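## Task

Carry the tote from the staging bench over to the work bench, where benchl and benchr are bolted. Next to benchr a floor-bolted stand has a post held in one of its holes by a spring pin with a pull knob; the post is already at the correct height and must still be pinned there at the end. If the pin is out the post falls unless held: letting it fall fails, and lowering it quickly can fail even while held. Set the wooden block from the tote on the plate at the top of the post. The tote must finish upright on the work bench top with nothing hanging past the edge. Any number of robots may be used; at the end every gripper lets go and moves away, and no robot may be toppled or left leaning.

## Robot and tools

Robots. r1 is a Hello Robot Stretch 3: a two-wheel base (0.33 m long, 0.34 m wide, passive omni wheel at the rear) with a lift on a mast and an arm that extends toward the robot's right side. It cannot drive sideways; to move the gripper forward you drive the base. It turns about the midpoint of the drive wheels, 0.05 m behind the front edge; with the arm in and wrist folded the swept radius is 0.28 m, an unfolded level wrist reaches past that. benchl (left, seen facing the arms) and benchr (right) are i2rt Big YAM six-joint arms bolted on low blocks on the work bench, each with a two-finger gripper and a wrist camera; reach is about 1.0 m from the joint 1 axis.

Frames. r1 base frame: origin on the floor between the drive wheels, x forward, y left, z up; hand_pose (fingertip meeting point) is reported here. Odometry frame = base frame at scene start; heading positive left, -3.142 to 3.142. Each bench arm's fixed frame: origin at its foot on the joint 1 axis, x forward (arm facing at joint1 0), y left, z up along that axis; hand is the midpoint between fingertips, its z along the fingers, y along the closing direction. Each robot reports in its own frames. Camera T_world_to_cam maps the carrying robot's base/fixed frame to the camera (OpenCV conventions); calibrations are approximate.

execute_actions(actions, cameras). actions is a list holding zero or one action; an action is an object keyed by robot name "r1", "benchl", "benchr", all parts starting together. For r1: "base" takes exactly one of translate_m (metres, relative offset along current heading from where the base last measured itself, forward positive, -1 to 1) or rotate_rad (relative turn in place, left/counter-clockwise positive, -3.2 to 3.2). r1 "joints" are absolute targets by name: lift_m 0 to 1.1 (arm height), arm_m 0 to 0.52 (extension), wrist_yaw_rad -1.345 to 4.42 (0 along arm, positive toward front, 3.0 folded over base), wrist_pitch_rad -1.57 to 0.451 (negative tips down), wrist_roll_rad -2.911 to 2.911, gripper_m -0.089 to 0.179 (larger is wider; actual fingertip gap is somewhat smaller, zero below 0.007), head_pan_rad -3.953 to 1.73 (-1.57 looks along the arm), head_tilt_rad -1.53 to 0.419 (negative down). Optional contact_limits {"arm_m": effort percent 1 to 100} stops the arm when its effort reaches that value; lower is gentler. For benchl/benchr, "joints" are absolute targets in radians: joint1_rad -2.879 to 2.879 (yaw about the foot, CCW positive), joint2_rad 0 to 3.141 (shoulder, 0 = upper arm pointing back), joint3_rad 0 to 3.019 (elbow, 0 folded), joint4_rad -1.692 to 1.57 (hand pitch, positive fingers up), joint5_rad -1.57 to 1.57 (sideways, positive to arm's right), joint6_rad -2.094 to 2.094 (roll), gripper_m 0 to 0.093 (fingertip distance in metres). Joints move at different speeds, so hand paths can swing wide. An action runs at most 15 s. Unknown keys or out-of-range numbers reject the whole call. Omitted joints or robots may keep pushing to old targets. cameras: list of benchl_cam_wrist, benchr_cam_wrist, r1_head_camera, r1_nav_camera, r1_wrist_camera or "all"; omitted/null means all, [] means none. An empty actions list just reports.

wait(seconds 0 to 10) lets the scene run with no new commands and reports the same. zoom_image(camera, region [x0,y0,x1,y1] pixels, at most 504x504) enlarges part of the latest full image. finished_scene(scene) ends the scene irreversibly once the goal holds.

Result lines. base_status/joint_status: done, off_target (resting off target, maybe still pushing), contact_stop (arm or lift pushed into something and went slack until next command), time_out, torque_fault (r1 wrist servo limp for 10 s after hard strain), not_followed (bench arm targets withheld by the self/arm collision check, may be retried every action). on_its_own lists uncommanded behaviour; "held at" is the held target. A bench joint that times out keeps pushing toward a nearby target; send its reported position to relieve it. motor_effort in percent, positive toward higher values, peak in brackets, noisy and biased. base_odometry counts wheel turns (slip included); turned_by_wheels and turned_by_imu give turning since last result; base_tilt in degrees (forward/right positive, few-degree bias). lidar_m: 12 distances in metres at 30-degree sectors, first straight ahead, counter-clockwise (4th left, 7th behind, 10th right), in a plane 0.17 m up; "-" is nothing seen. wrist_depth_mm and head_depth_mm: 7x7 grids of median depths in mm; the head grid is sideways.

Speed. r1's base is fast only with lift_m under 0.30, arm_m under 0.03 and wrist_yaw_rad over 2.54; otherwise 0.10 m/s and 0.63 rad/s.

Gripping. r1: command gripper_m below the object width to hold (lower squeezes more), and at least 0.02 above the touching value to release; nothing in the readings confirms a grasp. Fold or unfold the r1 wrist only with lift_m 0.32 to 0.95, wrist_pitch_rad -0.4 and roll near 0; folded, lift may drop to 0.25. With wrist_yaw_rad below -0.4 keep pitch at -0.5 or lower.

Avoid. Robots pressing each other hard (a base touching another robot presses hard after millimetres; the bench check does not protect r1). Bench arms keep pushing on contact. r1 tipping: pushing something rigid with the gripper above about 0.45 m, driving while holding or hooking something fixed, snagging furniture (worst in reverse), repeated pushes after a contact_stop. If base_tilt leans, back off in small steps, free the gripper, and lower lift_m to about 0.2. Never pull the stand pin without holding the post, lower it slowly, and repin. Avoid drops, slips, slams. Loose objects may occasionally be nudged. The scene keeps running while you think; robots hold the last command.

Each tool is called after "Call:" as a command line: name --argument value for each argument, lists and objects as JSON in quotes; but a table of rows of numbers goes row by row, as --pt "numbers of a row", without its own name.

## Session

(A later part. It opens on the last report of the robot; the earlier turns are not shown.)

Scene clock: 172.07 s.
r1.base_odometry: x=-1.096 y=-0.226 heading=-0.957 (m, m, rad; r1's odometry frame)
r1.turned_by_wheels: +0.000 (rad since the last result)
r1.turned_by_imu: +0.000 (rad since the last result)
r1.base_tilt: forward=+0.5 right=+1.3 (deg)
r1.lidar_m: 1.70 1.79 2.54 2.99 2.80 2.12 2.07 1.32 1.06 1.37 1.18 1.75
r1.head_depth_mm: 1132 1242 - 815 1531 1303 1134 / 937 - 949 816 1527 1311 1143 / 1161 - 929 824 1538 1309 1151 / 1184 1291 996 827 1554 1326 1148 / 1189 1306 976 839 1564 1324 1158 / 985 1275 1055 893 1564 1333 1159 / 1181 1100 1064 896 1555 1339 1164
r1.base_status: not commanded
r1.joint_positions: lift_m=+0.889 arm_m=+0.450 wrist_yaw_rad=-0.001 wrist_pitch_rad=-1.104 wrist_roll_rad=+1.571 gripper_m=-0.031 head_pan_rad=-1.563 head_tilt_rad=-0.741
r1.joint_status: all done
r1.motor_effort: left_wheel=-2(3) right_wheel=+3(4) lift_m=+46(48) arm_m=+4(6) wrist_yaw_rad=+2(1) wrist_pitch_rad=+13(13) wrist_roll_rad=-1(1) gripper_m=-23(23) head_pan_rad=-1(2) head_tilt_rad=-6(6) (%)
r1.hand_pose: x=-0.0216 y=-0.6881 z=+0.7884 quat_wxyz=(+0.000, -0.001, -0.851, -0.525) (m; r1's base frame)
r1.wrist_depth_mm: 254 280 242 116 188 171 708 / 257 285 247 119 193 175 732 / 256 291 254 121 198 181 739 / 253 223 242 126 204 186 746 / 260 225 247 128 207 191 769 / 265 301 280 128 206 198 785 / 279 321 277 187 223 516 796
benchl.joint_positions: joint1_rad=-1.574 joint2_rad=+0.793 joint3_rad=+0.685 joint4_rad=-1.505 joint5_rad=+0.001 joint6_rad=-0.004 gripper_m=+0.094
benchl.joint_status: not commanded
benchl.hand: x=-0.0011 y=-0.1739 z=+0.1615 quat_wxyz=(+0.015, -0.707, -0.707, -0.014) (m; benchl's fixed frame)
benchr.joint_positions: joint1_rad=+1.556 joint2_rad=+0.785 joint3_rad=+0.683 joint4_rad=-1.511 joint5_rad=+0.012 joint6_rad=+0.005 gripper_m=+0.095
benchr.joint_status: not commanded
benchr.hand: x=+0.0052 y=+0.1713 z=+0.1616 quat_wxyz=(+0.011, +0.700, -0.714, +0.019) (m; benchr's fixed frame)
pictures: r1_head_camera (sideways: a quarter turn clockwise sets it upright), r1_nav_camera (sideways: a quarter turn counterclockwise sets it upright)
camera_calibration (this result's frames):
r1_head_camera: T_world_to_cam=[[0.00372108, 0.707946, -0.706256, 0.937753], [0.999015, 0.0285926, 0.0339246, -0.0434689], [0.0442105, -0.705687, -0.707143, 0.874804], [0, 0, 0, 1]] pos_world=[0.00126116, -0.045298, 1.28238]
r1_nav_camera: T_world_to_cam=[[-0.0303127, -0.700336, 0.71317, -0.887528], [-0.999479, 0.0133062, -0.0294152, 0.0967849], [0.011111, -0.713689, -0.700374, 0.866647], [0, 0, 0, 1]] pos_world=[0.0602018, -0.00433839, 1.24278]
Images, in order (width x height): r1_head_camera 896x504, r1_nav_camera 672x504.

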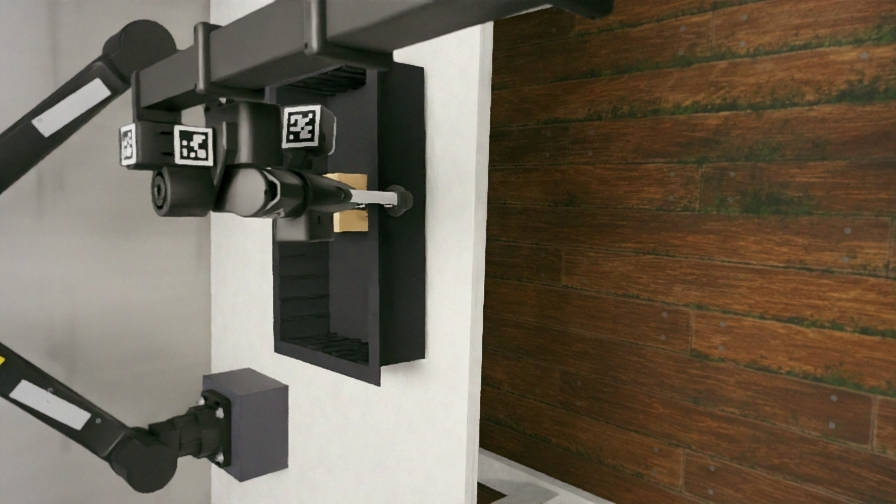

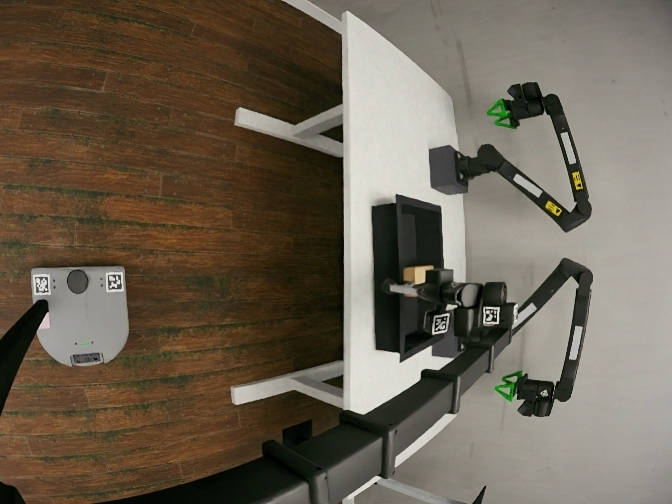

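Call:
execute_actions --actions '[{"r1":{"joints":{"lift_m":0.875,"gripper_m":0.07}}}]' --cameras '[]'

Call:
execute_actions --actions '[{"r1":{"joints":{"lift_m":1.0}}}]' --cameras '[]'

Call:
execute_actions --actions '[{"r1":{"joints":{"arm_m":0.0,"wrist_pitch_rad":-0.4,"wrist_roll_rad":0,"lift_m":0.9,"head_tilt_rad":-0.45,"head_pan_rad":-1.9}}}]' --cameras '["r1_head_camera","r1_nav_camera"]'

Scene clock: 175.63 s.
r1.base_odometry: x=-1.096 y=-0.226 heading=-0.957 (m, m, rad; r1's odometry frame)
r1.turned_by_wheels: +0.000 (rad since the last result)
r1.turned_by_imu: +0.000 (rad since the last result)
r1.base_tilt: forward=+0.6 right=+1.4 (deg)
r1.lidar_m: 1.70 1.79 2.54 2.99 2.79 2.12 2.07 1.33 1.05 1.37 1.18 1.74
r1.head_depth_mm: 1124 1212 - 814 1516 1306 1143 / 944 - 956 817 1527 1305 1142 / 1161 - - 822 1535 1309 1154 / 1173 1290 975 831 1547 1321 1146 / 1188 1300 982 849 1553 1324 1157 / 988 1276 1063 889 1546 1337 1162 / 1175 1093 1070 898 1551 1342 1171
r1.base_status: not commanded
r1.joint_positions: lift_m=+0.875 arm_m=+0.450 wrist_yaw_rad=-0.001 wrist_pitch_rad=-1.069 wrist_roll_rad=+1.571 gripper_m=+0.070 head_pan_rad=-1.563 head_tilt_rad=-0.741
r1.joint_status: all done
r1.motor_effort: left_wheel=-2(3) right_wheel=+3(4) lift_m=+21(41) arm_m=+4(4) wrist_yaw_rad=+1(1) wrist_pitch_rad=+3(13) wrist_roll_rad=-1(1) gripper_m=+1(97) head_pan_rad=-2(1) head_tilt_rad=-6(5) (%)
r1.hand_pose: x=-0.0216 y=-0.6965 z=+0.7777 quat_wxyz=(+0.000, -0.001, -0.860, -0.510) (m; r1's base frame)
r1.wrist_depth_mm: 251 279 239 113 178 161 673 / 252 286 242 116 184 164 697 / 256 293 248 118 188 166 698 / 250 222 242 122 191 170 735 / 256 224 244 125 192 172 734 / 265 295 260 130 - 177 757 / 274 315 278 178 207 185 793
benchl.joint_positions: joint1_rad=-1.574 joint2_rad=+0.793 joint3_rad=+0.685 joint4_rad=-1.505 joint5_rad=+0.001 joint6_rad=-0.004 gripper_m=+0.094
benchl.joint_status: not commanded
benchl.hand: x=-0.0011 y=-0.1739 z=+0.1615 quat_wxyz=(+0.015, -0.707, -0.707, -0.014) (m; benchl's fixed frame)
benchr.joint_positions: joint1_rad=+1.556 joint2_rad=+0.785 joint3_rad=+0.683 joint4_rad=-1.511 joint5_rad=+0.012 joint6_rad=+0.005 gripper_m=+0.095
benchr.joint_status: not commanded
benchr.hand: x=+0.0052 y=+0.1713 z=+0.1616 quat_wxyz=(+0.011, +0.700, -0.714, +0.019) (m; benchr's fixed frame)
pictures: none
No camera images: the call's "cameras" was empty. Leave "cameras" out to get every camera's image.

Scene clock: 177.60 s.
r1.base_odometry: x=-1.096 y=-0.226 heading=-0.957 (m, m, rad; r1's odometry frame)
r1.turned_by_wheels: +0.000 (rad since the last result)
r1.turned_by_imu: +0.000 (rad since the last result)
r1.base_tilt: forward=+0.6 right=+1.2 (deg)
r1.lidar_m: 1.70 1.79 2.54 2.99 2.79 2.12 2.07 1.32 1.06 1.37 1.18 1.74
r1.head_depth_mm: - 1042 1017 838 1526 1304 1140 / - 1049 970 815 1523 1308 1148 / - - 960 824 1539 1315 1150 / 1170 1278 977 825 1546 1330 1152 / 1185 1294 984 849 1567 1319 1159 / 991 1275 1058 890 1549 1328 1162 / 1184 1095 1068 896 1552 1335 1166
r1.base_status: not commanded
r1.joint_positions: lift_m=+1.000 arm_m=+0.450 wrist_yaw_rad=-0.001 wrist_pitch_rad=-1.069 wrist_roll_rad=+1.571 gripper_m=+0.070 head_pan_rad=-1.563 head_tilt_rad=-0.741
r1.joint_status: all done
r1.motor_effort: left_wheel=-3(2) right_wheel=+3(4) lift_m=+43(43) arm_m=+3(4) wrist_yaw_rad=+1(1) wrist_pitch_rad=+2(3) wrist_roll_rad=-1(1) gripper_m=+0(2) head_pan_rad=-2(2) head_tilt_rad=-5(6) (%)
r1.hand_pose: x=-0.0216 y=-0.6966 z=+0.9020 quat_wxyz=(+0.000, -0.001, -0.860, -0.510) (m; r1's base frame)
r1.wrist_depth_mm: 387 374 343 326 283 267 787 / 580 406 387 349 291 271 796 / 601 519 395 355 302 278 821 / 627 538 349 350 302 287 839 / 645 546 374 364 313 298 846 / 664 575 429 387 - 306 882 / 676 602 419 400 330 928 912
benchl.joint_positions: joint1_rad=-1.574 joint2_rad=+0.793 joint3_rad=+0.685 joint4_rad=-1.505 joint5_rad=+0.001 joint6_rad=-0.004 gripper_m=+0.094
benchl.joint_status: not commanded
benchl.hand: x=-0.0011 y=-0.1739 z=+0.1615 quat_wxyz=(+0.015, -0.707, -0.707, -0.014) (m; benchl's fixed frame)
benchr.joint_positions: joint1_rad=+1.556 joint2_rad=+0.785 joint3_rad=+0.683 joint4_rad=-1.511 joint5_rad=+0.012 joint6_rad=+0.005 gripper_m=+0.095
benchr.joint_status: not commanded
benchr.hand: x=+0.0052 y=+0.1713 z=+0.1616 quat_wxyz=(+0.011, +0.700, -0.714, +0.019) (m; benchr's fixed frame)
pictures: none
No camera images: the call's "cameras" was empty. Leave "cameras" out to get every camera's image.

Scene clock: 182.10 s.
r1.base_odometry: x=-1.096 y=-0.226 heading=-0.957 (m, m, rad; r1's odometry frame)
r1.turned_by_wheels: +0.000 (rad since the last result)
r1.turned_by_imu: +0.000 (rad since the last result)
r1.base_tilt: forward=+0.7 right=+1.2 (deg)
r1.lidar_m: 1.70 1.80 2.55 2.99 2.80 2.12 2.07 1.33 1.06 1.37 1.18 1.74
r1.head_depth_mm: 1265 1387 1522 1615 911 1629 - / 1246 1335 1470 1255 913 1441 - / 1202 1068 1438 1262 914 1553 - / 1180 1281 1368 1147 856 1506 - / 1145 1240 1304 1123 833 770 - / 1129 1167 1321 1281 897 773 1297 / 1104 1152 1277 1302 927 778 1332
r1.base_status: not commanded
r1.joint_positions: lift_m=+0.900 arm_m=+0.000 wrist_yaw_rad=-0.001 wrist_pitch_rad=-0.422 wrist_roll_rad=+0.006 gripper_m=+0.070 head_pan_rad=-1.893 head_tilt_rad=-0.458
r1.joint_status: all done
r1.motor_effort: left_wheel=-3(2) right_wheel=+3(3) lift_m=+21(37) arm_m=-4(3) wrist_yaw_rad=+1(1) wrist_pitch_rad=+6(5) wrist_roll_rad=-4(5) gripper_m=+0(0) head_pan_rad=-1(16) head_tilt_rad=+4(32) (%)
r1.hand_pose: x=-0.0217 y=-0.3692 z=+0.9122 quat_wxyz=(+0.690, +0.148, -0.693, -0.149) (m; r1's base frame)
r1.wrist_depth_mm: - - - - - - - / - - - - 826 - - / 827 835 713 699 722 826 - / 610 596 519 521 543 609 593 / 504 500 495 494 498 475 477 / - - - - - - - / - - - - - - -
benchl.joint_positions: joint1_rad=-1.574 joint2_rad=+0.793 joint3_rad=+0.685 joint4_rad=-1.505 joint5_rad=+0.001 joint6_rad=-0.004 gripper_m=+0.094
benchl.joint_status: not commanded
benchl.hand: x=-0.0011 y=-0.1739 z=+0.1615 quat_wxyz=(+0.015, -0.707, -0.707, -0.014) (m; benchl's fixed frame)
benchr.joint_positions: joint1_rad=+1.556 joint2_rad=+0.785 joint3_rad=+0.683 joint4_rad=-1.511 joint5_rad=+0.012 joint6_rad=+0.005 gripper_m=+0.095
benchr.joint_status: not commanded
benchr.hand: x=+0.0052 y=+0.1713 z=+0.1616 quat_wxyz=(+0.011, +0.700, -0.714, +0.019) (m; benchr's fixed frame)
pictures: r1_head_camera (sideways: a quarter turn clockwise sets it upright), r1_nav_camera (sideways: a quarter turn counterclockwise sets it upright)
camera_calibration (this result's frames):
r1_head_camera: T_world_to_cam=[[0.161377, 0.454559, -0.875976, 1.15804], [0.957171, -0.288286, 0.0267384, -0.0338693], [-0.240378, -0.842773, -0.481613, 0.583146], [0, 0, 0, 1]] pos_world=[-0.0142871, -0.044702, 1.29617]
r1_nav_camera: T_world_to_cam=[[-0.183558, -0.437209, 0.880429, -1.10464], [-0.94417, 0.327688, -0.034121, 0.102586], [-0.273588, -0.837537, -0.472949, 0.572519], [0, 0, 0, 1]] pos_world=[0.0507276, -0.0370692, 1.24683]
Images, in order (width x height): r1_head_camera 896x504, r1_nav_camera 672x504.

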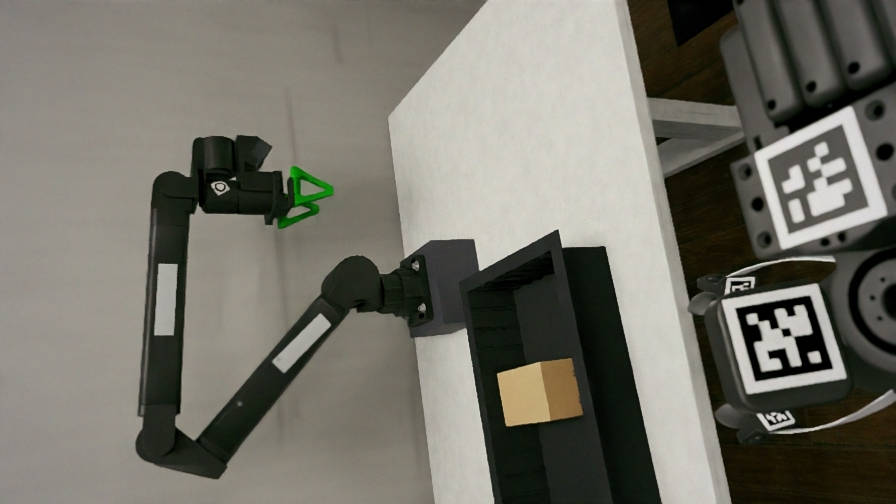

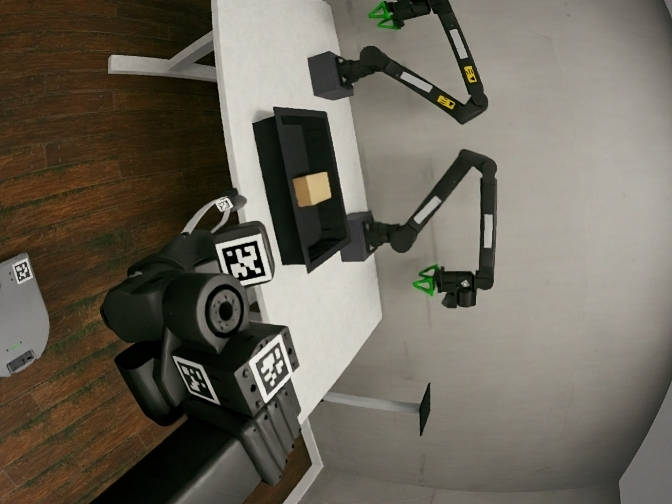

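Call:
execute_actions --actions '[{"benchr":{"joints":{"joint2_rad":1.4,"joint3_rad":1.3,"joint4_rad":-1.47}},"r1":{"base":{"translate_m":-0.0},"joints":{"head_pan_rad":-2.2,"head_tilt_rad":-0.25}}}]' --cameras '["r1_head_camera","benchr_cam_wrist"]'

Call:
execute_actions --actions '[{"benchr":{"joints":{"joint1_rad":-0.62,"joint6_rad":0.95}},"r1":{"joints":{"head_pan_rad":-1.8,"head_tilt_rad":-0.45}}}]' --cameras '["r1_head_camera","benchr_cam_wrist"]'

Scene clock: 188.20 s.
r1.base_odometry: x=-1.096 y=-0.226 heading=-0.957 (m, m, rad; r1's odometry frame)
r1.turned_by_wheels: +0.000 (rad since the last result)
r1.turned_by_imu: +0.000 (rad since the last result)
r1.base_tilt: forward=+0.7 right=+1.3 (deg)
r1.lidar_m: 1.70 1.80 2.54 2.99 2.80 2.12 2.07 1.32 1.06 1.37 1.18 1.74
r1.head_depth_mm: 1674 1777 1886 2012 2148 1992 1547 / 1558 1659 1755 1838 1961 1481 1533 / 1463 1551 1624 1716 1800 937 1548 / 1387 1439 1512 1605 1269 903 1409 / 1302 1368 1409 1492 1280 899 1429 / 1239 1293 1338 1418 1277 908 753 / 1175 1219 1273 1318 1062 872 707
r1.base_status: done
r1.joint_positions: lift_m=+0.900 arm_m=+0.000 wrist_yaw_rad=-0.001 wrist_pitch_rad=-0.422 wrist_roll_rad=+0.006 gripper_m=+0.070 head_pan_rad=-2.193 head_tilt_rad=-0.261
r1.joint_status: all done
r1.motor_effort: left_wheel=-2(1) right_wheel=+1(1) lift_m=+21(21) arm_m=-3(4) wrist_yaw_rad=+1(1) wrist_pitch_rad=+6(6) wrist_roll_rad=-4(4) gripper_m=+0(0) head_pan_rad=-2(16) head_tilt_rad=+7(29) (%)
r1.hand_pose: x=-0.0217 y=-0.3692 z=+0.9122 quat_wxyz=(+0.690, +0.148, -0.693, -0.149) (m; r1's base frame)
r1.wrist_depth_mm: - - - - - - - / - - - - 806 - - / 817 848 696 708 719 826 - / 599 611 523 514 527 607 605 / 499 502 502 495 496 473 475 / - - - - - - - / - - - - - - -
benchl.joint_positions: joint1_rad=-1.574 joint2_rad=+0.793 joint3_rad=+0.685 joint4_rad=-1.505 joint5_rad=+0.001 joint6_rad=-0.004 gripper_m=+0.094
benchl.joint_status: not commanded
benchl.hand: x=-0.0011 y=-0.1739 z=+0.1615 quat_wxyz=(+0.015, -0.707, -0.707, -0.014) (m; benchl's fixed frame)
benchr.joint_positions: joint1_rad=+1.556 joint2_rad=+1.398 joint3_rad=+1.231 joint4_rad=-1.475 joint5_rad=+0.012 joint6_rad=+0.005 gripper_m=+0.095
benchr.joint_status: all done
benchr.hand: x=+0.0084 y=+0.3829 z=+0.2067 quat_wxyz=(+0.021, +0.700, -0.713, +0.029) (m; benchr's fixed frame)
pictures: benchr_cam_wrist, r1_head_camera (sideways: a quarter turn clockwise sets it upright)
camera_calibration (this result's frames):
benchr_cam_wrist: T_world_to_cam=[[0.999767, -0.0206404, 0.00631212, -0.000741064], [-0.01997, -0.773607, 0.633351, 0.17536], [-0.00818953, -0.63333, -0.773839, 0.524985], [0, 0, 0, 1]] pos_world=[0.00854221, 0.468133, 0.295194]
r1_head_camera: T_world_to_cam=[[0.183166, 0.239717, -0.953408, 1.25895], [0.831995, -0.554407, 0.0204451, -0.0249186], [-0.523674, -0.796975, -0.300991, 0.349824], [0, 0, 0, 1]] pos_world=[-0.0266704, -0.0368051, 1.3061]
Images, in order (width x height): benchr_cam_wrist 504x504, r1_head_camera 896x504.

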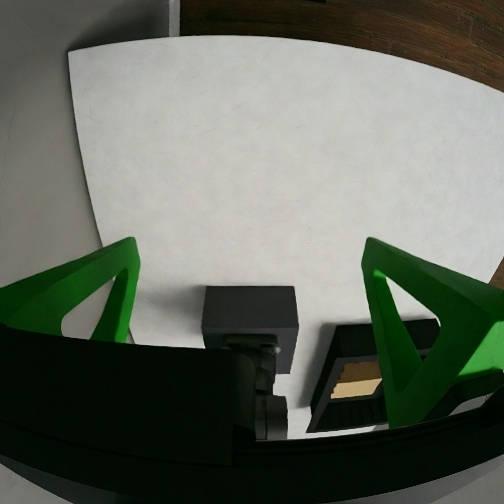

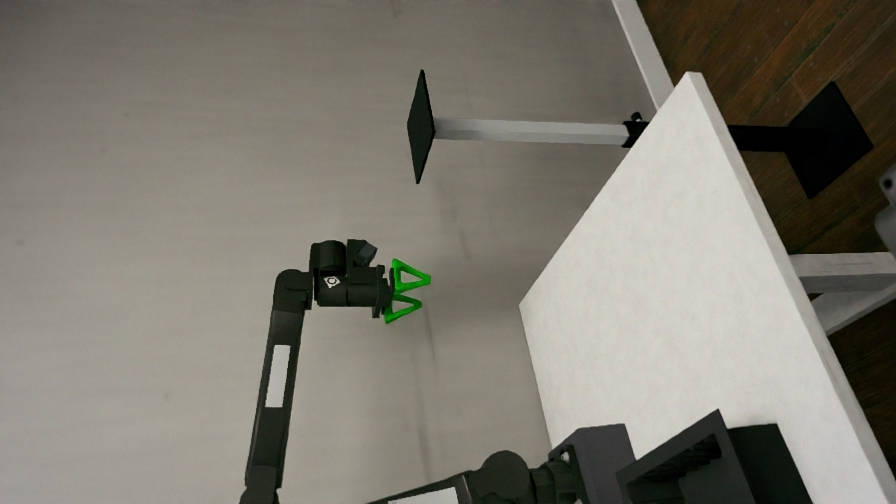

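Scene clock: 190.27 s.
r1.base_odometry: x=-1.096 y=-0.226 heading=-0.957 (m, m, rad; r1's odometry frame)
r1.turned_by_wheels: +0.000 (rad since the last result)
r1.turned_by_imu: +0.000 (rad since the last result)
r1.base_tilt: forward=+0.5 right=+1.3 (deg)
r1.lidar_m: 1.70 1.79 2.55 2.99 2.79 2.11 2.07 1.32 1.06 1.37 1.19 1.75
r1.head_depth_mm: 1210 1315 1432 1284 924 1516 - / 1197 1283 1409 1287 922 1422 - / 1172 1269 1386 1233 893 1526 - / 1129 1026 1097 1127 837 805 - / 1122 1240 1334 1308 904 785 - / 1122 639 694 1324 914 786 1338 / 1108 995 1299 1339 907 789 1342
r1.base_status: not commanded
r1.joint_positions: lift_m=+0.900 arm_m=+0.000 wrist_yaw_rad=-0.001 wrist_pitch_rad=-0.422 wrist_roll_rad=+0.006 gripper_m=+0.070 head_pan_rad=-1.807 head_tilt_rad=-0.444
r1.joint_status: all done
r1.motor_effort: left_wheel=-1(1) right_wheel=+1(2) lift_m=+21(22) arm_m=-4(4) wrist_yaw_rad=+0(1) wrist_pitch_rad=+6(6) wrist_roll_rad=-4(3) gripper_m=+0(0) head_pan_rad=+3(20) head_tilt_rad=-4(26) (%)
r1.hand_pose: x=-0.0217 y=-0.3692 z=+0.9122 quat_wxyz=(+0.690, +0.148, -0.693, -0.149) (m; r1's base frame)
r1.wrist_depth_mm: - - - - - - - / - - - - 845 - - / 822 811 705 719 714 800 - / 621 596 528 521 531 590 616 / 501 496 504 497 505 480 479 / - - - - - - - / - - - - - - -
benchl.joint_positions: joint1_rad=-1.574 joint2_rad=+0.793 joint3_rad=+0.685 joint4_rad=-1.505 joint5_rad=+0.001 joint6_rad=-0.004 gripper_m=+0.094
benchl.joint_status: not commanded
benchl.hand: x=-0.0011 y=-0.1739 z=+0.1615 quat_wxyz=(+0.015, -0.707, -0.707, -0.014) (m; benchl's fixed frame)
benchr.joint_positions: joint1_rad=-0.619 joint2_rad=+1.398 joint3_rad=+1.242 joint4_rad=-1.473 joint5_rad=+0.012 joint6_rad=+0.940 gripper_m=+0.095
benchr.joint_status: all done
benchr.hand: x=+0.3133 y=-0.2264 z=+0.2104 quat_wxyz=(+0.028, -0.703, -0.711, +0.011) (m; benchr's fixed frame)
pictures: benchr_cam_wrist, r1_head_camera (sideways: a quarter turn clockwise sets it upright)
camera_calibration (this result's frames):
benchr_cam_wrist: T_world_to_cam=[[-0.998776, -0.0112105, 0.0481687, 0.301242], [0.0197689, 0.802277, 0.596625, 0.059808], [-0.0453331, 0.596847, -0.801073, 0.440331], [0, 0, 0, 1]] pos_world=[0.319652, -0.307416, 0.302544]
r1_head_camera: T_world_to_cam=[[0.119079, 0.454989, -0.8825, 1.16681], [0.978409, -0.204995, 0.0263315, -0.0334696], [-0.168927, -0.866581, -0.469576, 0.567046], [0, 0, 0, 1]] pos_world=[-0.0104056, -0.0463537, 1.29686]
Images, in order (width x height): benchr_cam_wrist 504x504, r1_head_camera 896x504.

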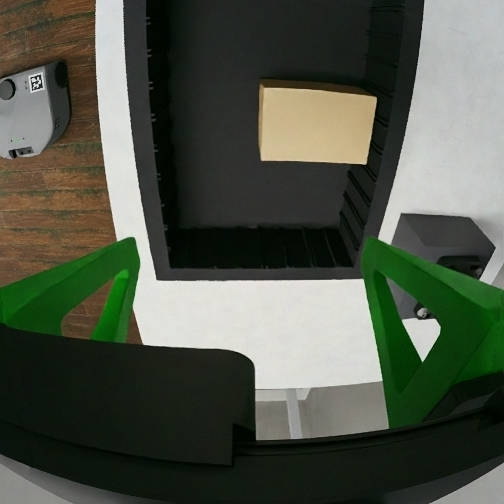

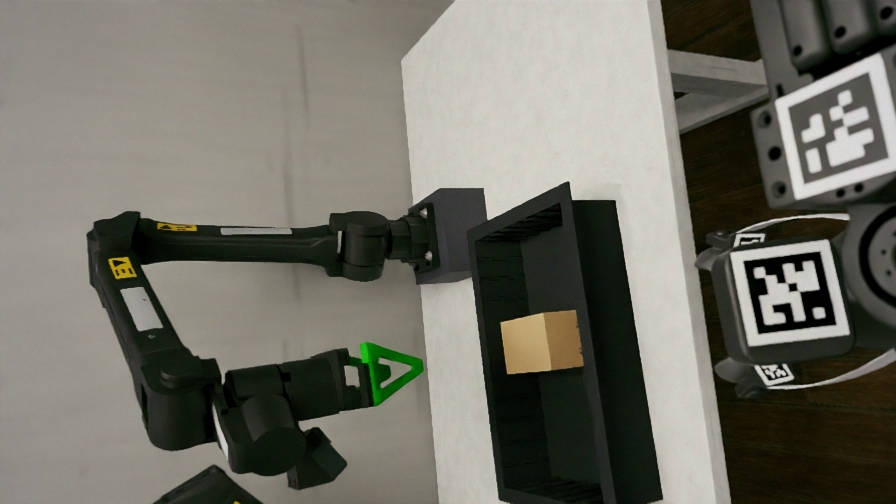

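Call:
execute_actions --actions '[{"benchr":{"joints":{"joint1_rad":-0.76,"joint6_rad":-0.81,"joint2_rad":1.40,"joint3_rad":0.95,"joint4_rad":-1.12}}}]' --cameras '["r1_head_camera","benchr_cam_wrist"]'

Scene clock: 198.63 s.
r1.base_odometry: x=-1.096 y=-0.226 heading=-0.957 (m, m, rad; r1's odometry frame)
r1.turned_by_wheels: +0.000 (rad since the last result)
r1.turned_by_imu: +0.000 (rad since the last result)
r1.base_tilt: forward=+0.8 right=+1.4 (deg)
r1.lidar_m: 1.70 1.79 2.54 2.99 2.79 2.12 2.06 1.33 1.06 1.37 1.19 1.74
r1.head_depth_mm: 1213 1320 1443 1286 926 1510 - / 1187 1294 1400 1283 925 1423 - / 1173 1272 1387 1224 895 1510 - / 1136 1018 1087 1129 833 802 - / 1135 848 1341 1253 900 785 - / 1126 1180 764 1008 936 784 1343 / 1115 1172 1248 1330 911 785 1347
r1.base_status: not commanded
r1.joint_positions: lift_m=+0.900 arm_m=+0.000 wrist_yaw_rad=-0.001 wrist_pitch_rad=-0.422 wrist_roll_rad=+0.006 gripper_m=+0.070 head_pan_rad=-1.807 head_tilt_rad=-0.444
r1.joint_status: not commanded
r1.motor_effort: left_wheel=-1(1) right_wheel=+2(1) lift_m=+22(21) arm_m=-3(3) wrist_yaw_rad=+1(1) wrist_pitch_rad=+6(6) wrist_roll_rad=-4(4) gripper_m=+0(0) head_pan_rad=+3(3) head_tilt_rad=-3(4) (%)
r1.hand_pose: x=-0.0217 y=-0.3692 z=+0.9122 quat_wxyz=(+0.690, +0.148, -0.693, -0.149) (m; r1's base frame)
r1.wrist_depth_mm: - - - - - - - / - - - - 835 - - / 805 829 721 719 724 821 - / 609 607 527 520 538 604 601 / 492 496 510 502 488 478 475 / - - - - - - - / - - - - - - -
benchl.joint_positions: joint1_rad=-1.574 joint2_rad=+0.793 joint3_rad=+0.685 joint4_rad=-1.505 joint5_rad=+0.001 joint6_rad=-0.004 gripper_m=+0.094
benchl.joint_status: not commanded
benchl.hand: x=-0.0011 y=-0.1739 z=+0.1615 quat_wxyz=(+0.015, -0.707, -0.707, -0.014) (m; benchl's fixed frame)
benchr.joint_positions: joint1_rad=-0.767 joint2_rad=+1.398 joint3_rad=+0.950 joint4_rad=-1.132 joint5_rad=+0.012 joint6_rad=-0.799 gripper_m=+0.095
benchr.joint_status: all done
benchr.hand: x=+0.2614 y=-0.2554 z=+0.1038 quat_wxyz=(+0.008, +0.016, -1.000, +0.001) (m; benchr's fixed frame)
pictures: benchr_cam_wrist, r1_head_camera (sideways: a quarter turn clockwise sets it upright)
camera_calibration (this result's frames):
benchr_cam_wrist: T_world_to_cam=[[0.0310372, -0.999507, -0.00476668, -0.261832], [-0.806864, -0.0278693, 0.590079, 0.152419], [-0.589921, -0.0144683, -0.807331, 0.356754], [0, 0, 0, 1]] pos_world=[0.341564, -0.252293, 0.196831]
r1_head_camera: T_world_to_cam=[[0.119075, 0.454996, -0.882496, 1.1668], [0.978411, -0.204983, 0.0263317, -0.0334699], [-0.168916, -0.86658, -0.469582, 0.567054], [0, 0, 0, 1]] pos_world=[-0.010405, -0.0463539, 1.29686]
Images, in order (width x height): benchr_cam_wrist 504x504, r1_head_camera 896x504.

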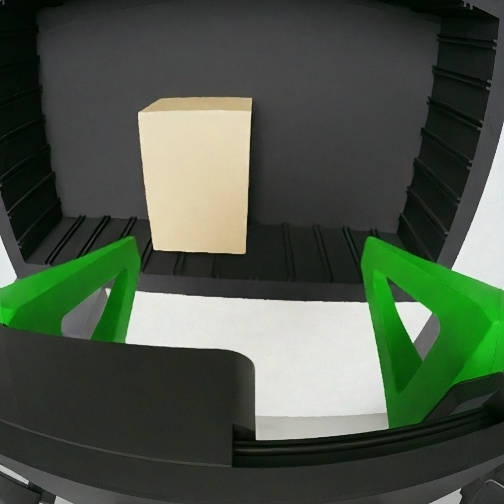

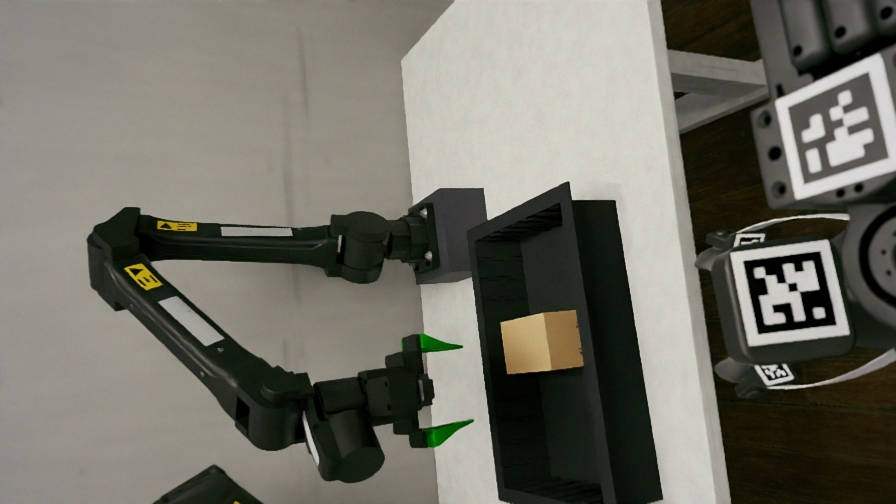

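Call:
execute_actions --actions '[{"benchr":{"joints":{"joint1_rad":-0.724,"joint6_rad":-0.73,"joint2_rad":1.44,"joint3_rad":0.79,"joint4_rad":-0.92}}}]' --cameras '["benchr_cam_wrist"]'

Scene clock: 202.57 s.
r1.base_odometry: x=-1.096 y=-0.226 heading=-0.957 (m, m, rad; r1's odometry frame)
r1.turned_by_wheels: +0.000 (rad since the last result)
r1.turned_by_imu: +0.000 (rad since the last result)
r1.base_tilt: forward=+0.5 right=+1.4 (deg)
r1.lidar_m: 1.70 1.79 2.55 3.00 2.80 2.12 2.07 1.32 1.06 1.37 1.18 1.74
r1.head_depth_mm: 1212 1315 1435 1288 922 1514 - / 1196 1292 1417 1293 931 1432 - / 1180 1275 1393 1228 893 1518 - / 1133 1011 1093 1134 841 805 - / 1139 860 1318 1023 898 781 - / 1121 1207 792 855 940 784 1332 / 1112 1177 1297 1322 906 785 1345
r1.base_status: not commanded
r1.joint_positions: lift_m=+0.900 arm_m=+0.000 wrist_yaw_rad=-0.001 wrist_pitch_rad=-0.422 wrist_roll_rad=+0.006 gripper_m=+0.070 head_pan_rad=-1.807 head_tilt_rad=-0.444
r1.joint_status: not commanded
r1.motor_effort: left_wheel=-1(1) right_wheel=+2(2) lift_m=+21(21) arm_m=-4(3) wrist_yaw_rad=+0(1) wrist_pitch_rad=+6(6) wrist_roll_rad=-3(3) gripper_m=+0(0) head_pan_rad=+3(3) head_tilt_rad=-4(4) (%)
r1.hand_pose: x=-0.0217 y=-0.3692 z=+0.9122 quat_wxyz=(+0.690, +0.148, -0.693, -0.149) (m; r1's base frame)
r1.wrist_depth_mm: - - - 556 - - - / - - - - 814 - - / 826 813 711 720 725 820 - / 608 620 526 530 533 597 598 / 500 501 494 500 497 488 469 / - - - - - - - / - - - - - - -
benchl.joint_positions: joint1_rad=-1.574 joint2_rad=+0.793 joint3_rad=+0.685 joint4_rad=-1.505 joint5_rad=+0.001 joint6_rad=-0.004 gripper_m=+0.094
benchl.joint_status: not commanded
benchl.hand: x=-0.0011 y=-0.1739 z=+0.1615 quat_wxyz=(+0.015, -0.707, -0.707, -0.014) (m; benchl's fixed frame)
benchr.joint_positions: joint1_rad=-0.731 joint2_rad=+1.434 joint3_rad=+0.786 joint4_rad=-0.931 joint5_rad=+0.012 joint6_rad=-0.740 gripper_m=+0.095
benchr.joint_status: all done
benchr.hand: x=+0.2512 y=-0.2286 z=+0.0385 quat_wxyz=(+0.007, +0.005, -1.000, +0.002) (m; benchr's fixed frame)
pictures: benchr_cam_wrist
camera_calibration (this result's frames):
benchr_cam_wrist: T_world_to_cam=[[0.00816361, -0.999961, -0.0033402, -0.229526], [-0.807702, -0.00856325, 0.589529, 0.188158], [-0.589535, -0.0021148, -0.80774, 0.301098], [0, 0, 0, 1]] pos_world=[0.331357, -0.227269, 0.131518]
Images, in order (width x height): benchr_cam_wrist 504x504.

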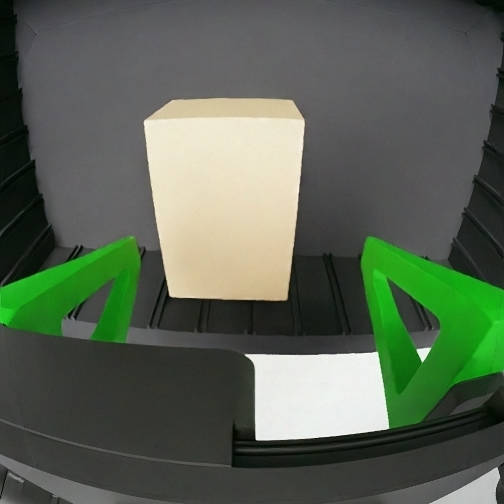

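Call:
execute_actions --actions '[{"benchr":{"joints":{"joint1_rad":-0.69,"joint6_rad":-0.70}},"r1":{"joints":{"head_pan_rad":-2.1,"head_tilt_rad":-0.3}}}]'

Scene clock: 205.87 s.
r1.base_odometry: x=-1.096 y=-0.226 heading=-0.957 (m, m, rad; r1's odometry frame)
r1.turned_by_wheels: +0.000 (rad since the last result)
r1.turned_by_imu: +0.000 (rad since the last result)
r1.base_tilt: forward=+0.6 right=+1.4 (deg)
r1.lidar_m: 1.70 1.79 2.55 2.99 2.80 2.12 2.07 1.32 1.06 1.37 1.18 1.75
r1.head_depth_mm: 1506 1593 1710 1836 1980 1713 1466 / 1432 1503 1609 1737 1380 946 1510 / 1343 1436 1525 1631 1153 910 1526 / 1294 1370 1441 1534 1152 846 1437 / 1231 1307 1383 1463 1160 847 1442 / 1183 1247 1321 1379 1100 785 740 / 1137 1161 1017 1288 1066 765 716
r1.base_status: not commanded
r1.joint_positions: lift_m=+0.900 arm_m=+0.000 wrist_yaw_rad=-0.001 wrist_pitch_rad=-0.422 wrist_roll_rad=+0.006 gripper_m=+0.070 head_pan_rad=-2.093 head_tilt_rad=-0.310
r1.joint_status: all done
r1.motor_effort: left_wheel=-1(1) right_wheel=+1(2) lift_m=+21(22) arm_m=-3(3) wrist_yaw_rad=+0(0) wrist_pitch_rad=+6(6) wrist_roll_rad=-4(3) gripper_m=+0(0) head_pan_rad=-2(16) head_tilt_rad=+6(25) (%)
r1.hand_pose: x=-0.0217 y=-0.3692 z=+0.9122 quat_wxyz=(+0.690, +0.148, -0.693, -0.149) (m; r1's base frame)
r1.wrist_depth_mm: - - - 566 - - - / - - - - 834 - - / 840 819 725 699 713 816 - / 613 597 518 522 543 603 604 / 499 509 503 499 501 487 479 / - - - - - - - / - - - - - - -
benchl.joint_positions: joint1_rad=-1.574 joint2_rad=+0.793 joint3_rad=+0.685 joint4_rad=-1.505 joint5_rad=+0.001 joint6_rad=-0.004 gripper_m=+0.094
benchl.joint_status: not commanded
benchl.hand: x=-0.0011 y=-0.1739 z=+0.1615 quat_wxyz=(+0.015, -0.707, -0.707, -0.014) (m; benchl's fixed frame)
benchr.joint_positions: joint1_rad=-0.698 joint2_rad=+1.434 joint3_rad=+0.786 joint4_rad=-0.931 joint5_rad=+0.012 joint6_rad=-0.711 gripper_m=+0.095
benchr.joint_status: all done
benchr.hand: x=+0.2586 y=-0.2202 z=+0.0385 quat_wxyz=(+0.007, +0.007, -1.000, +0.002) (m; benchr's fixed frame)
pictures: benchl_cam_wrist, benchr_cam_wrist, r1_head_camera (sideways: a quarter turn clockwise sets it upright), r1_nav_camera (sideways: a quarter turn counterclockwise sets it upright), r1_wrist_camera
camera_calibration (this result's frames):
benchr_cam_wrist: T_world_to_cam=[[0.0116005, -0.999929, -0.00289811, -0.222025], [-0.807728, -0.0110791, 0.589452, 0.193702], [-0.589442, -0.00449703, -0.807798, 0.304961], [0, 0, 0, 1]] pos_world=[0.338791, -0.218492, 0.131525]
r1_head_camera: T_world_to_cam=[[0.181601, 0.297291, -0.937358, 1.238], [0.882669, -0.469475, 0.0221078, -0.027391], [-0.433493, -0.831391, -0.347667, 0.41002], [0, 0, 0, 1]] pos_world=[-0.0229047, -0.04002, 1.30361]
r1_nav_camera: T_world_to_cam=[[-0.19962, -0.275404, 0.940375, -1.18276], [-0.862869, 0.504179, -0.0355099, 0.103905], [-0.464338, -0.818508, -0.338281, 0.398438], [0, 0, 0, 1]] pos_world=[0.0385636, -0.0519985, 1.25071]
r1_wrist_camera: T_world_to_cam=[[-0.998998, 0.0298525, -0.0333549, 0.0196288], [0.0441865, 0.538454, -0.841496, 1.00636], [-0.00716063, -0.842126, -0.539233, 0.339204], [0, 0, 0, 1]] pos_world=[-0.0224295, -0.256812, 1.03041]
Images, in order (width x height): benchl_cam_wrist 504x504, benchr_cam_wrist 504x504, r1_head_camera 896x504, r1_nav_camera 672x504, r1_wrist_camera 644x364.

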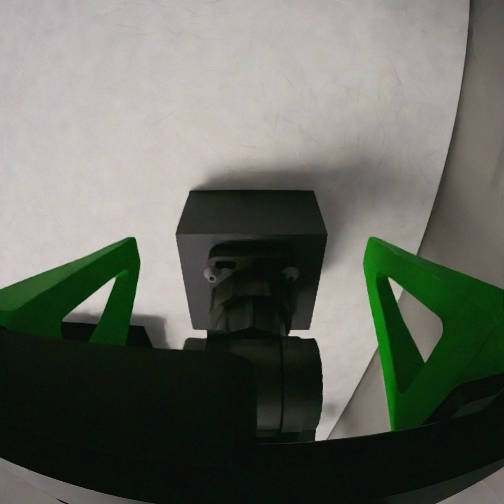

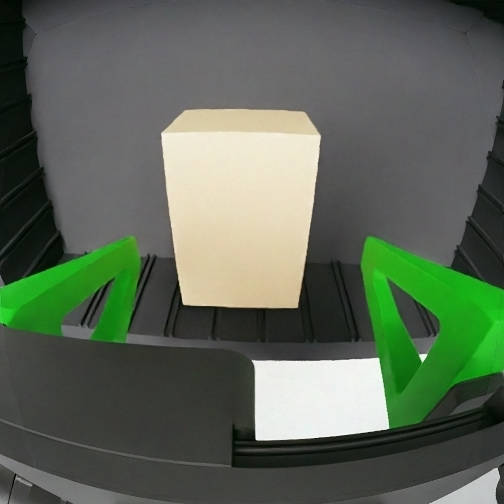

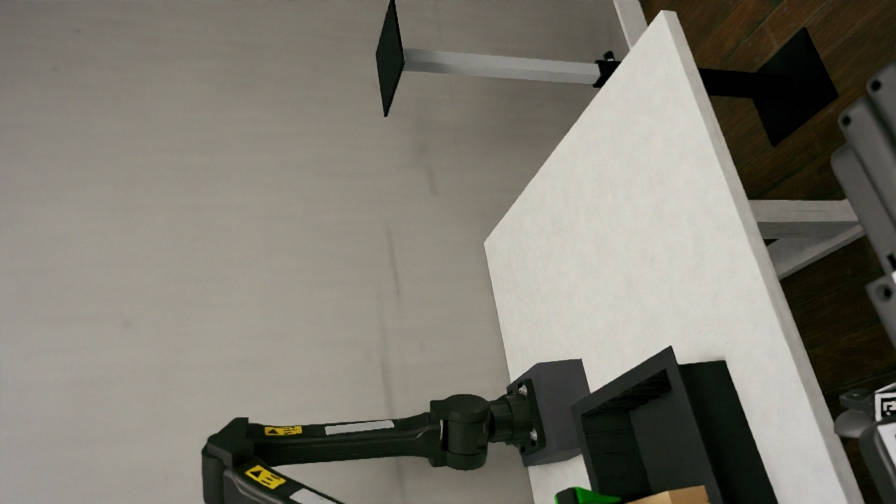

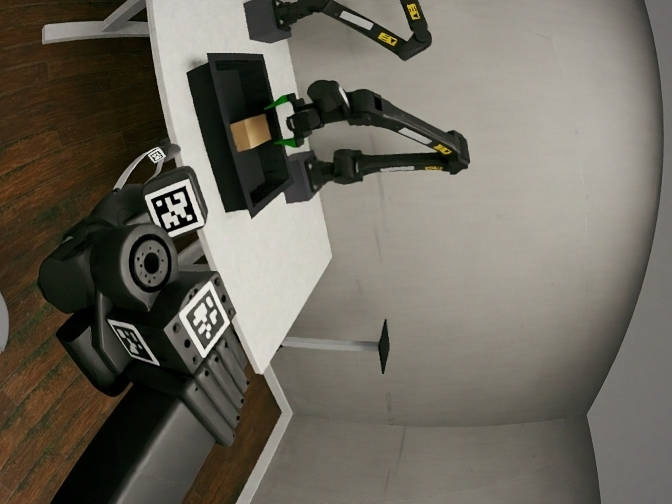

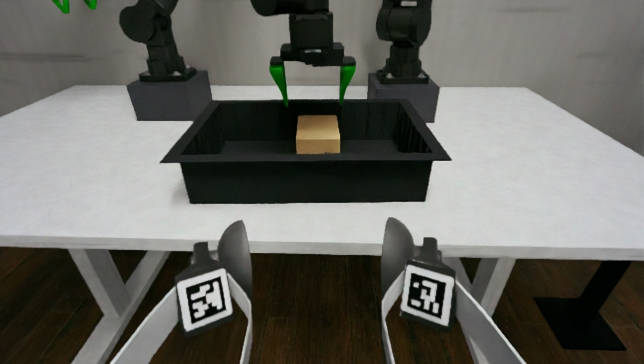

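Call:
execute_actions --actions '[{"benchr":{"joints":{"joint1_rad":-0.66,"joint6_rad":-0.68,"joint2_rad":1.56,"joint3_rad":0.74,"joint4_rad":-0.75}}}]' --cameras '["benchr_cam_wrist","r1_wrist_camera"]'

Scene clock: 208.37 s.
r1.base_odometry: x=-1.096 y=-0.226 heading=-0.957 (m, m, rad; r1's odometry frame)
r1.turned_by_wheels: +0.000 (rad since the last result)
r1.turned_by_imu: +0.000 (rad since the last result)
r1.base_tilt: forward=+0.7 right=+1.3 (deg)
r1.lidar_m: 1.70 1.79 2.54 3.00 2.79 2.12 2.07 1.33 1.06 1.37 1.18 1.74
r1.head_depth_mm: 1499 1605 1709 1841 2000 1737 1468 / 1419 1511 1625 1735 1376 949 1514 / 1356 1443 1527 1642 1152 911 1518 / 1292 1367 1455 1528 1144 848 1441 / 1241 1311 1377 1467 1160 849 1445 / 1188 1247 1319 1371 1096 789 736 / 1139 1175 993 1300 1075 764 718
r1.base_status: not commanded
r1.joint_positions: lift_m=+0.900 arm_m=+0.000 wrist_yaw_rad=-0.001 wrist_pitch_rad=-0.422 wrist_roll_rad=+0.006 gripper_m=+0.070 head_pan_rad=-2.093 head_tilt_rad=-0.310
r1.joint_status: not commanded
r1.motor_effort: left_wheel=-1(1) right_wheel=+2(2) lift_m=+22(22) arm_m=-3(4) wrist_yaw_rad=+1(1) wrist_pitch_rad=+6(6) wrist_roll_rad=-4(4) gripper_m=+0(0) head_pan_rad=-2(2) head_tilt_rad=+7(6) (%)
r1.hand_pose: x=-0.0217 y=-0.3692 z=+0.9122 quat_wxyz=(+0.690, +0.148, -0.693, -0.149) (m; r1's base frame)
r1.wrist_depth_mm: - - - 515 999 - - / - - - - 847 - - / 816 833 718 703 716 799 - / 601 614 528 521 541 597 605 / 505 511 499 507 502 477 465 / - - - - - - - / - - - - - - -
benchl.joint_positions: joint1_rad=-1.574 joint2_rad=+0.793 joint3_rad=+0.685 joint4_rad=-1.505 joint5_rad=+0.001 joint6_rad=-0.004 gripper_m=+0.094
benchl.joint_status: not commanded
benchl.hand: x=-0.0011 y=-0.1739 z=+0.1615 quat_wxyz=(+0.015, -0.707, -0.707, -0.014) (m; benchl's fixed frame)
benchr.joint_positions: joint1_rad=-0.668 joint2_rad=+1.562 joint3_rad=+0.741 joint4_rad=-0.762 joint5_rad=+0.012 joint6_rad=-0.690 gripper_m=+0.095
benchr.joint_status: all done
benchr.hand: x=+0.2682 y=-0.2149 z=-0.0157 quat_wxyz=(+0.009, +0.011, -1.000, +0.001) (m; benchr's fixed frame)
pictures: benchr_cam_wrist, r1_wrist_camera
camera_calibration (this result's frames):
benchr_cam_wrist: T_world_to_cam=[[0.0207473, -0.999773, -0.0047758, -0.219435], [-0.806048, -0.0195528, 0.591526, 0.231205], [-0.591486, -0.00842304, -0.806271, 0.266589], [0, 0, 0, 1]] pos_world=[0.348599, -0.212619, 0.0771313]
r1_wrist_camera: T_world_to_cam=[[-0.998998, 0.0298524, -0.0333551, 0.0196289], [0.0441866, 0.538454, -0.841496, 1.00636], [-0.00716048, -0.842126, -0.539233, 0.339204], [0, 0, 0, 1]] pos_world=[-0.0224295, -0.256812, 1.03041]
Images, in order (width x height): benchr_cam_wrist 504x504, r1_wrist_camera 644x364.

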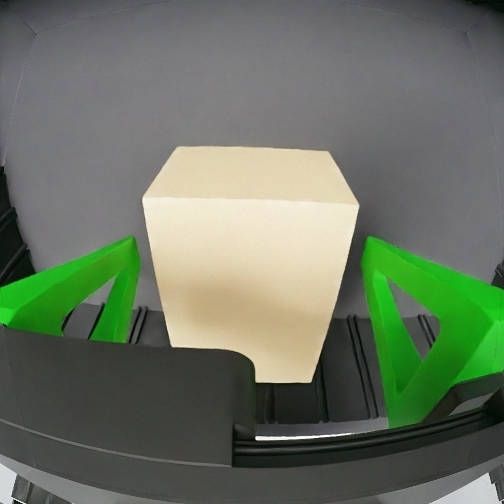

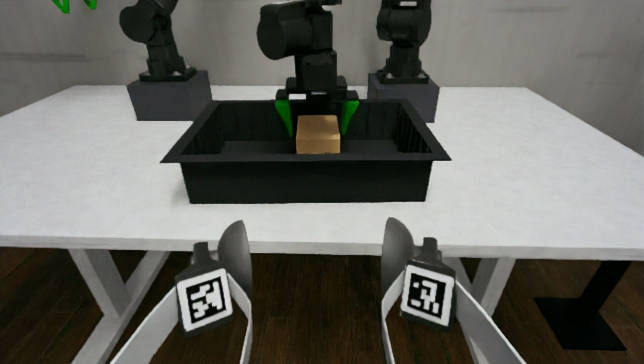

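Call:
execute_actions --actions '[{"benchr":{"joints":{"joint2_rad":1.64,"joint3_rad":0.66,"joint4_rad":-0.62}}}]' --cameras '["benchr_cam_wrist","r1_wrist_camera"]'

Call:
execute_actions --actions '[{"benchr":{"joints":{"gripper_m":0.06}}}]' --cameras '["benchr_cam_wrist","r1_wrist_camera"]'

Scene clock: 210.93 s.
r1.base_odometry: x=-1.096 y=-0.226 heading=-0.957 (m, m, rad; r1's odometry frame)
r1.turned_by_wheels: +0.000 (rad since the last result)
r1.turned_by_imu: +0.000 (rad since the last result)
r1.base_tilt: forward=+0.6 right=+1.5 (deg)
r1.lidar_m: 1.70 1.79 2.55 2.99 2.79 2.12 2.07 1.33 1.06 1.37 1.18 1.74
r1.head_depth_mm: 1493 1598 1700 1852 1988 1714 1461 / 1432 1502 1613 1732 1382 948 1505 / 1355 1432 1529 1638 1149 908 1527 / 1304 1372 1433 1533 1154 846 1437 / 1242 1312 1374 1464 1162 846 1446 / 1185 1245 1315 1367 1096 786 736 / 1138 1177 975 1292 1079 763 715
r1.base_status: not commanded
r1.joint_positions: lift_m=+0.900 arm_m=+0.000 wrist_yaw_rad=-0.001 wrist_pitch_rad=-0.422 wrist_roll_rad=+0.006 gripper_m=+0.070 head_pan_rad=-2.093 head_tilt_rad=-0.310
r1.joint_status: not commanded
r1.motor_effort: left_wheel=-1(1) right_wheel=+2(1) lift_m=+21(22) arm_m=-4(4) wrist_yaw_rad=+1(1) wrist_pitch_rad=+6(6) wrist_roll_rad=-4(3) gripper_m=+0(0) head_pan_rad=-2(2) head_tilt_rad=+7(6) (%)
r1.hand_pose: x=-0.0217 y=-0.3692 z=+0.9122 quat_wxyz=(+0.690, +0.148, -0.693, -0.149) (m; r1's base frame)
r1.wrist_depth_mm: - - - 524 - - - / - - - 575 818 - - / 808 819 697 652 729 800 - / 610 602 515 524 531 598 601 / 504 494 509 503 495 483 474 / - - - - - - - / - - - - - - -
benchl.joint_positions: joint1_rad=-1.574 joint2_rad=+0.793 joint3_rad=+0.685 joint4_rad=-1.505 joint5_rad=+0.001 joint6_rad=-0.004 gripper_m=+0.094
benchl.joint_status: not commanded
benchl.hand: x=-0.0011 y=-0.1739 z=+0.1615 quat_wxyz=(+0.015, -0.707, -0.707, -0.014) (m; benchl's fixed frame)
benchr.joint_positions: joint1_rad=-0.668 joint2_rad=+1.631 joint3_rad=+0.667 joint4_rad=-0.632 joint5_rad=+0.015 joint6_rad=-0.690 gripper_m=+0.095
benchr.joint_status: all done
benchr.hand: x=+0.2526 y=-0.2032 z=-0.0551 quat_wxyz=(+0.014, +0.011, -1.000, -0.002) (m; benchr's fixed frame)
pictures: benchr_cam_wrist, r1_wrist_camera
camera_calibration (this result's frames):
benchr_cam_wrist: T_world_to_cam=[[0.0203367, -0.999741, -0.0101669, -0.207871], [-0.799216, -0.0223657, 0.600628, 0.240356], [-0.6007, -0.00408931, -0.799464, 0.229337], [0, 0, 0, 1]] pos_world=[0.334087, -0.201504, 0.0368684]
r1_wrist_camera: T_world_to_cam=[[-0.998998, 0.0298524, -0.033355, 0.0196289], [0.0441865, 0.538454, -0.841496, 1.00636], [-0.00716048, -0.842126, -0.539233, 0.339204], [0, 0, 0, 1]] pos_world=[-0.0224295, -0.256812, 1.03041]
Images, in order (width x height): benchr_cam_wrist 504x504, r1_wrist_camera 644x364.

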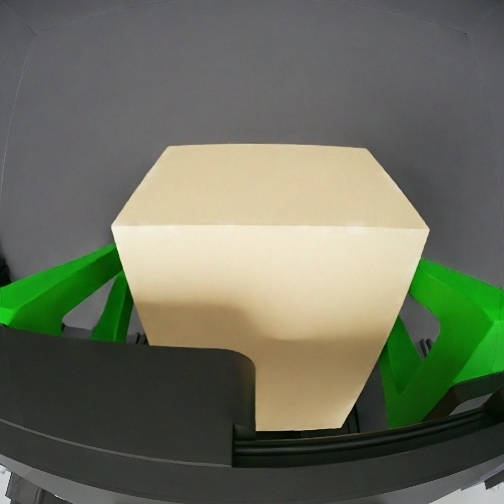

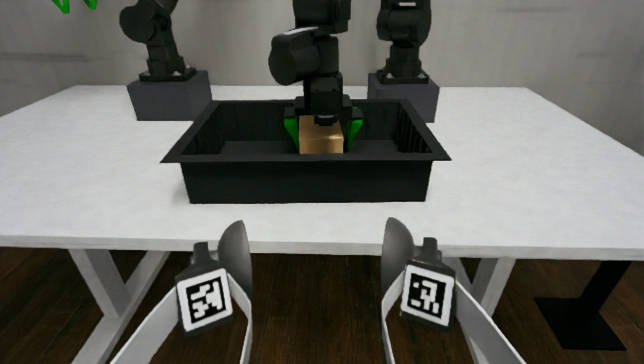

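Scene clock: 211.47 s.
r1.base_odometry: x=-1.096 y=-0.226 heading=-0.957 (m, m, rad; r1's odometry frame)
r1.turned_by_wheels: +0.000 (rad since the last result)
r1.turned_by_imu: +0.000 (rad since the last result)
r1.base_tilt: forward=+0.6 right=+1.2 (deg)
r1.lidar_m: 1.70 1.80 2.55 2.99 2.79 2.12 2.06 1.32 1.05 1.37 1.18 1.74
r1.head_depth_mm: 1506 1599 1689 1834 1980 1717 1475 / 1422 1519 1595 1720 1389 947 1505 / 1358 1433 1538 1634 1147 912 1522 / 1296 1376 1447 1530 1153 844 1442 / 1229 1297 1384 1472 1164 845 1432 / 1184 1246 1319 1374 1095 784 735 / 1138 1172 971 1282 1079 763 713
r1.base_status: not commanded
r1.joint_positions: lift_m=+0.900 arm_m=+0.000 wrist_yaw_rad=-0.001 wrist_pitch_rad=-0.422 wrist_roll_rad=+0.006 gripper_m=+0.070 head_pan_rad=-2.093 head_tilt_rad=-0.310
r1.joint_status: not commanded
r1.motor_effort: left_wheel=-1(2) right_wheel=+1(1) lift_m=+21(22) arm_m=-4(3) wrist_yaw_rad=+1(1) wrist_pitch_rad=+6(6) wrist_roll_rad=-4(4) gripper_m=+0(1) head_pan_rad=-2(2) head_tilt_rad=+7(6) (%)
r1.hand_pose: x=-0.0217 y=-0.3692 z=+0.9122 quat_wxyz=(+0.690, +0.148, -0.693, -0.149) (m; r1's base frame)
r1.wrist_depth_mm: - - - 523 - - - / - - - 589 819 - - / 836 839 705 633 729 832 - / 601 615 536 526 540 587 604 / 493 501 489 496 499 476 489 / - - - - - - - / - - - - - - -
benchl.joint_positions: joint1_rad=-1.574 joint2_rad=+0.793 joint3_rad=+0.685 joint4_rad=-1.505 joint5_rad=+0.001 joint6_rad=-0.004 gripper_m=+0.094
benchl.joint_status: not commanded
benchl.hand: x=-0.0011 y=-0.1739 z=+0.1615 quat_wxyz=(+0.015, -0.707, -0.707, -0.014) (m; benchl's fixed frame)
benchr.joint_positions: joint1_rad=-0.668 joint2_rad=+1.631 joint3_rad=+0.667 joint4_rad=-0.626 joint5_rad=+0.015 joint6_rad=-0.688 gripper_m=+0.080
benchr.joint_status: gripper_m off_target (ended at +0.080, target +0.060)
benchr.hand: x=+0.2538 y=-0.2042 z=-0.0551 quat_wxyz=(+0.012, +0.010, -1.000, +0.000) (m; benchr's fixed frame)
pictures: benchr_cam_wrist, r1_wrist_camera
camera_calibration (this result's frames):
benchr_cam_wrist: T_world_to_cam=[[0.0184697, -0.99981, -0.00624392, -0.208149], [-0.802122, -0.0185453, 0.596872, 0.242608], [-0.596874, -0.00601568, -0.802313, 0.228492], [0, 0, 0, 1]] pos_world=[0.334827, -0.202235, 0.0372169]
r1_wrist_camera: T_world_to_cam=[[-0.998998, 0.0298524, -0.0333551, 0.0196289], [0.0441866, 0.538454, -0.841495, 1.00636], [-0.00716048, -0.842126, -0.539234, 0.339204], [0, 0, 0, 1]] pos_world=[-0.0224295, -0.256812, 1.03041]
Images, in order (width x height): benchr_cam_wrist 504x504, r1_wrist_camera 644x364.

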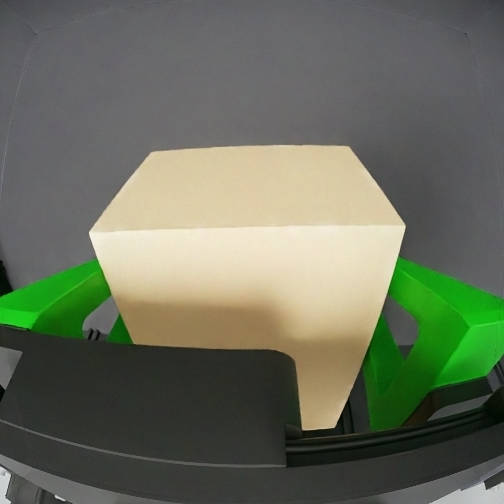

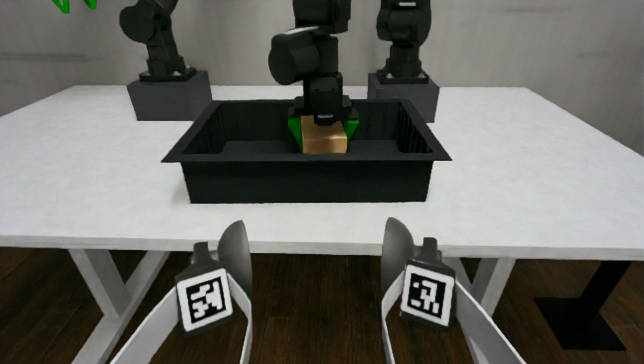

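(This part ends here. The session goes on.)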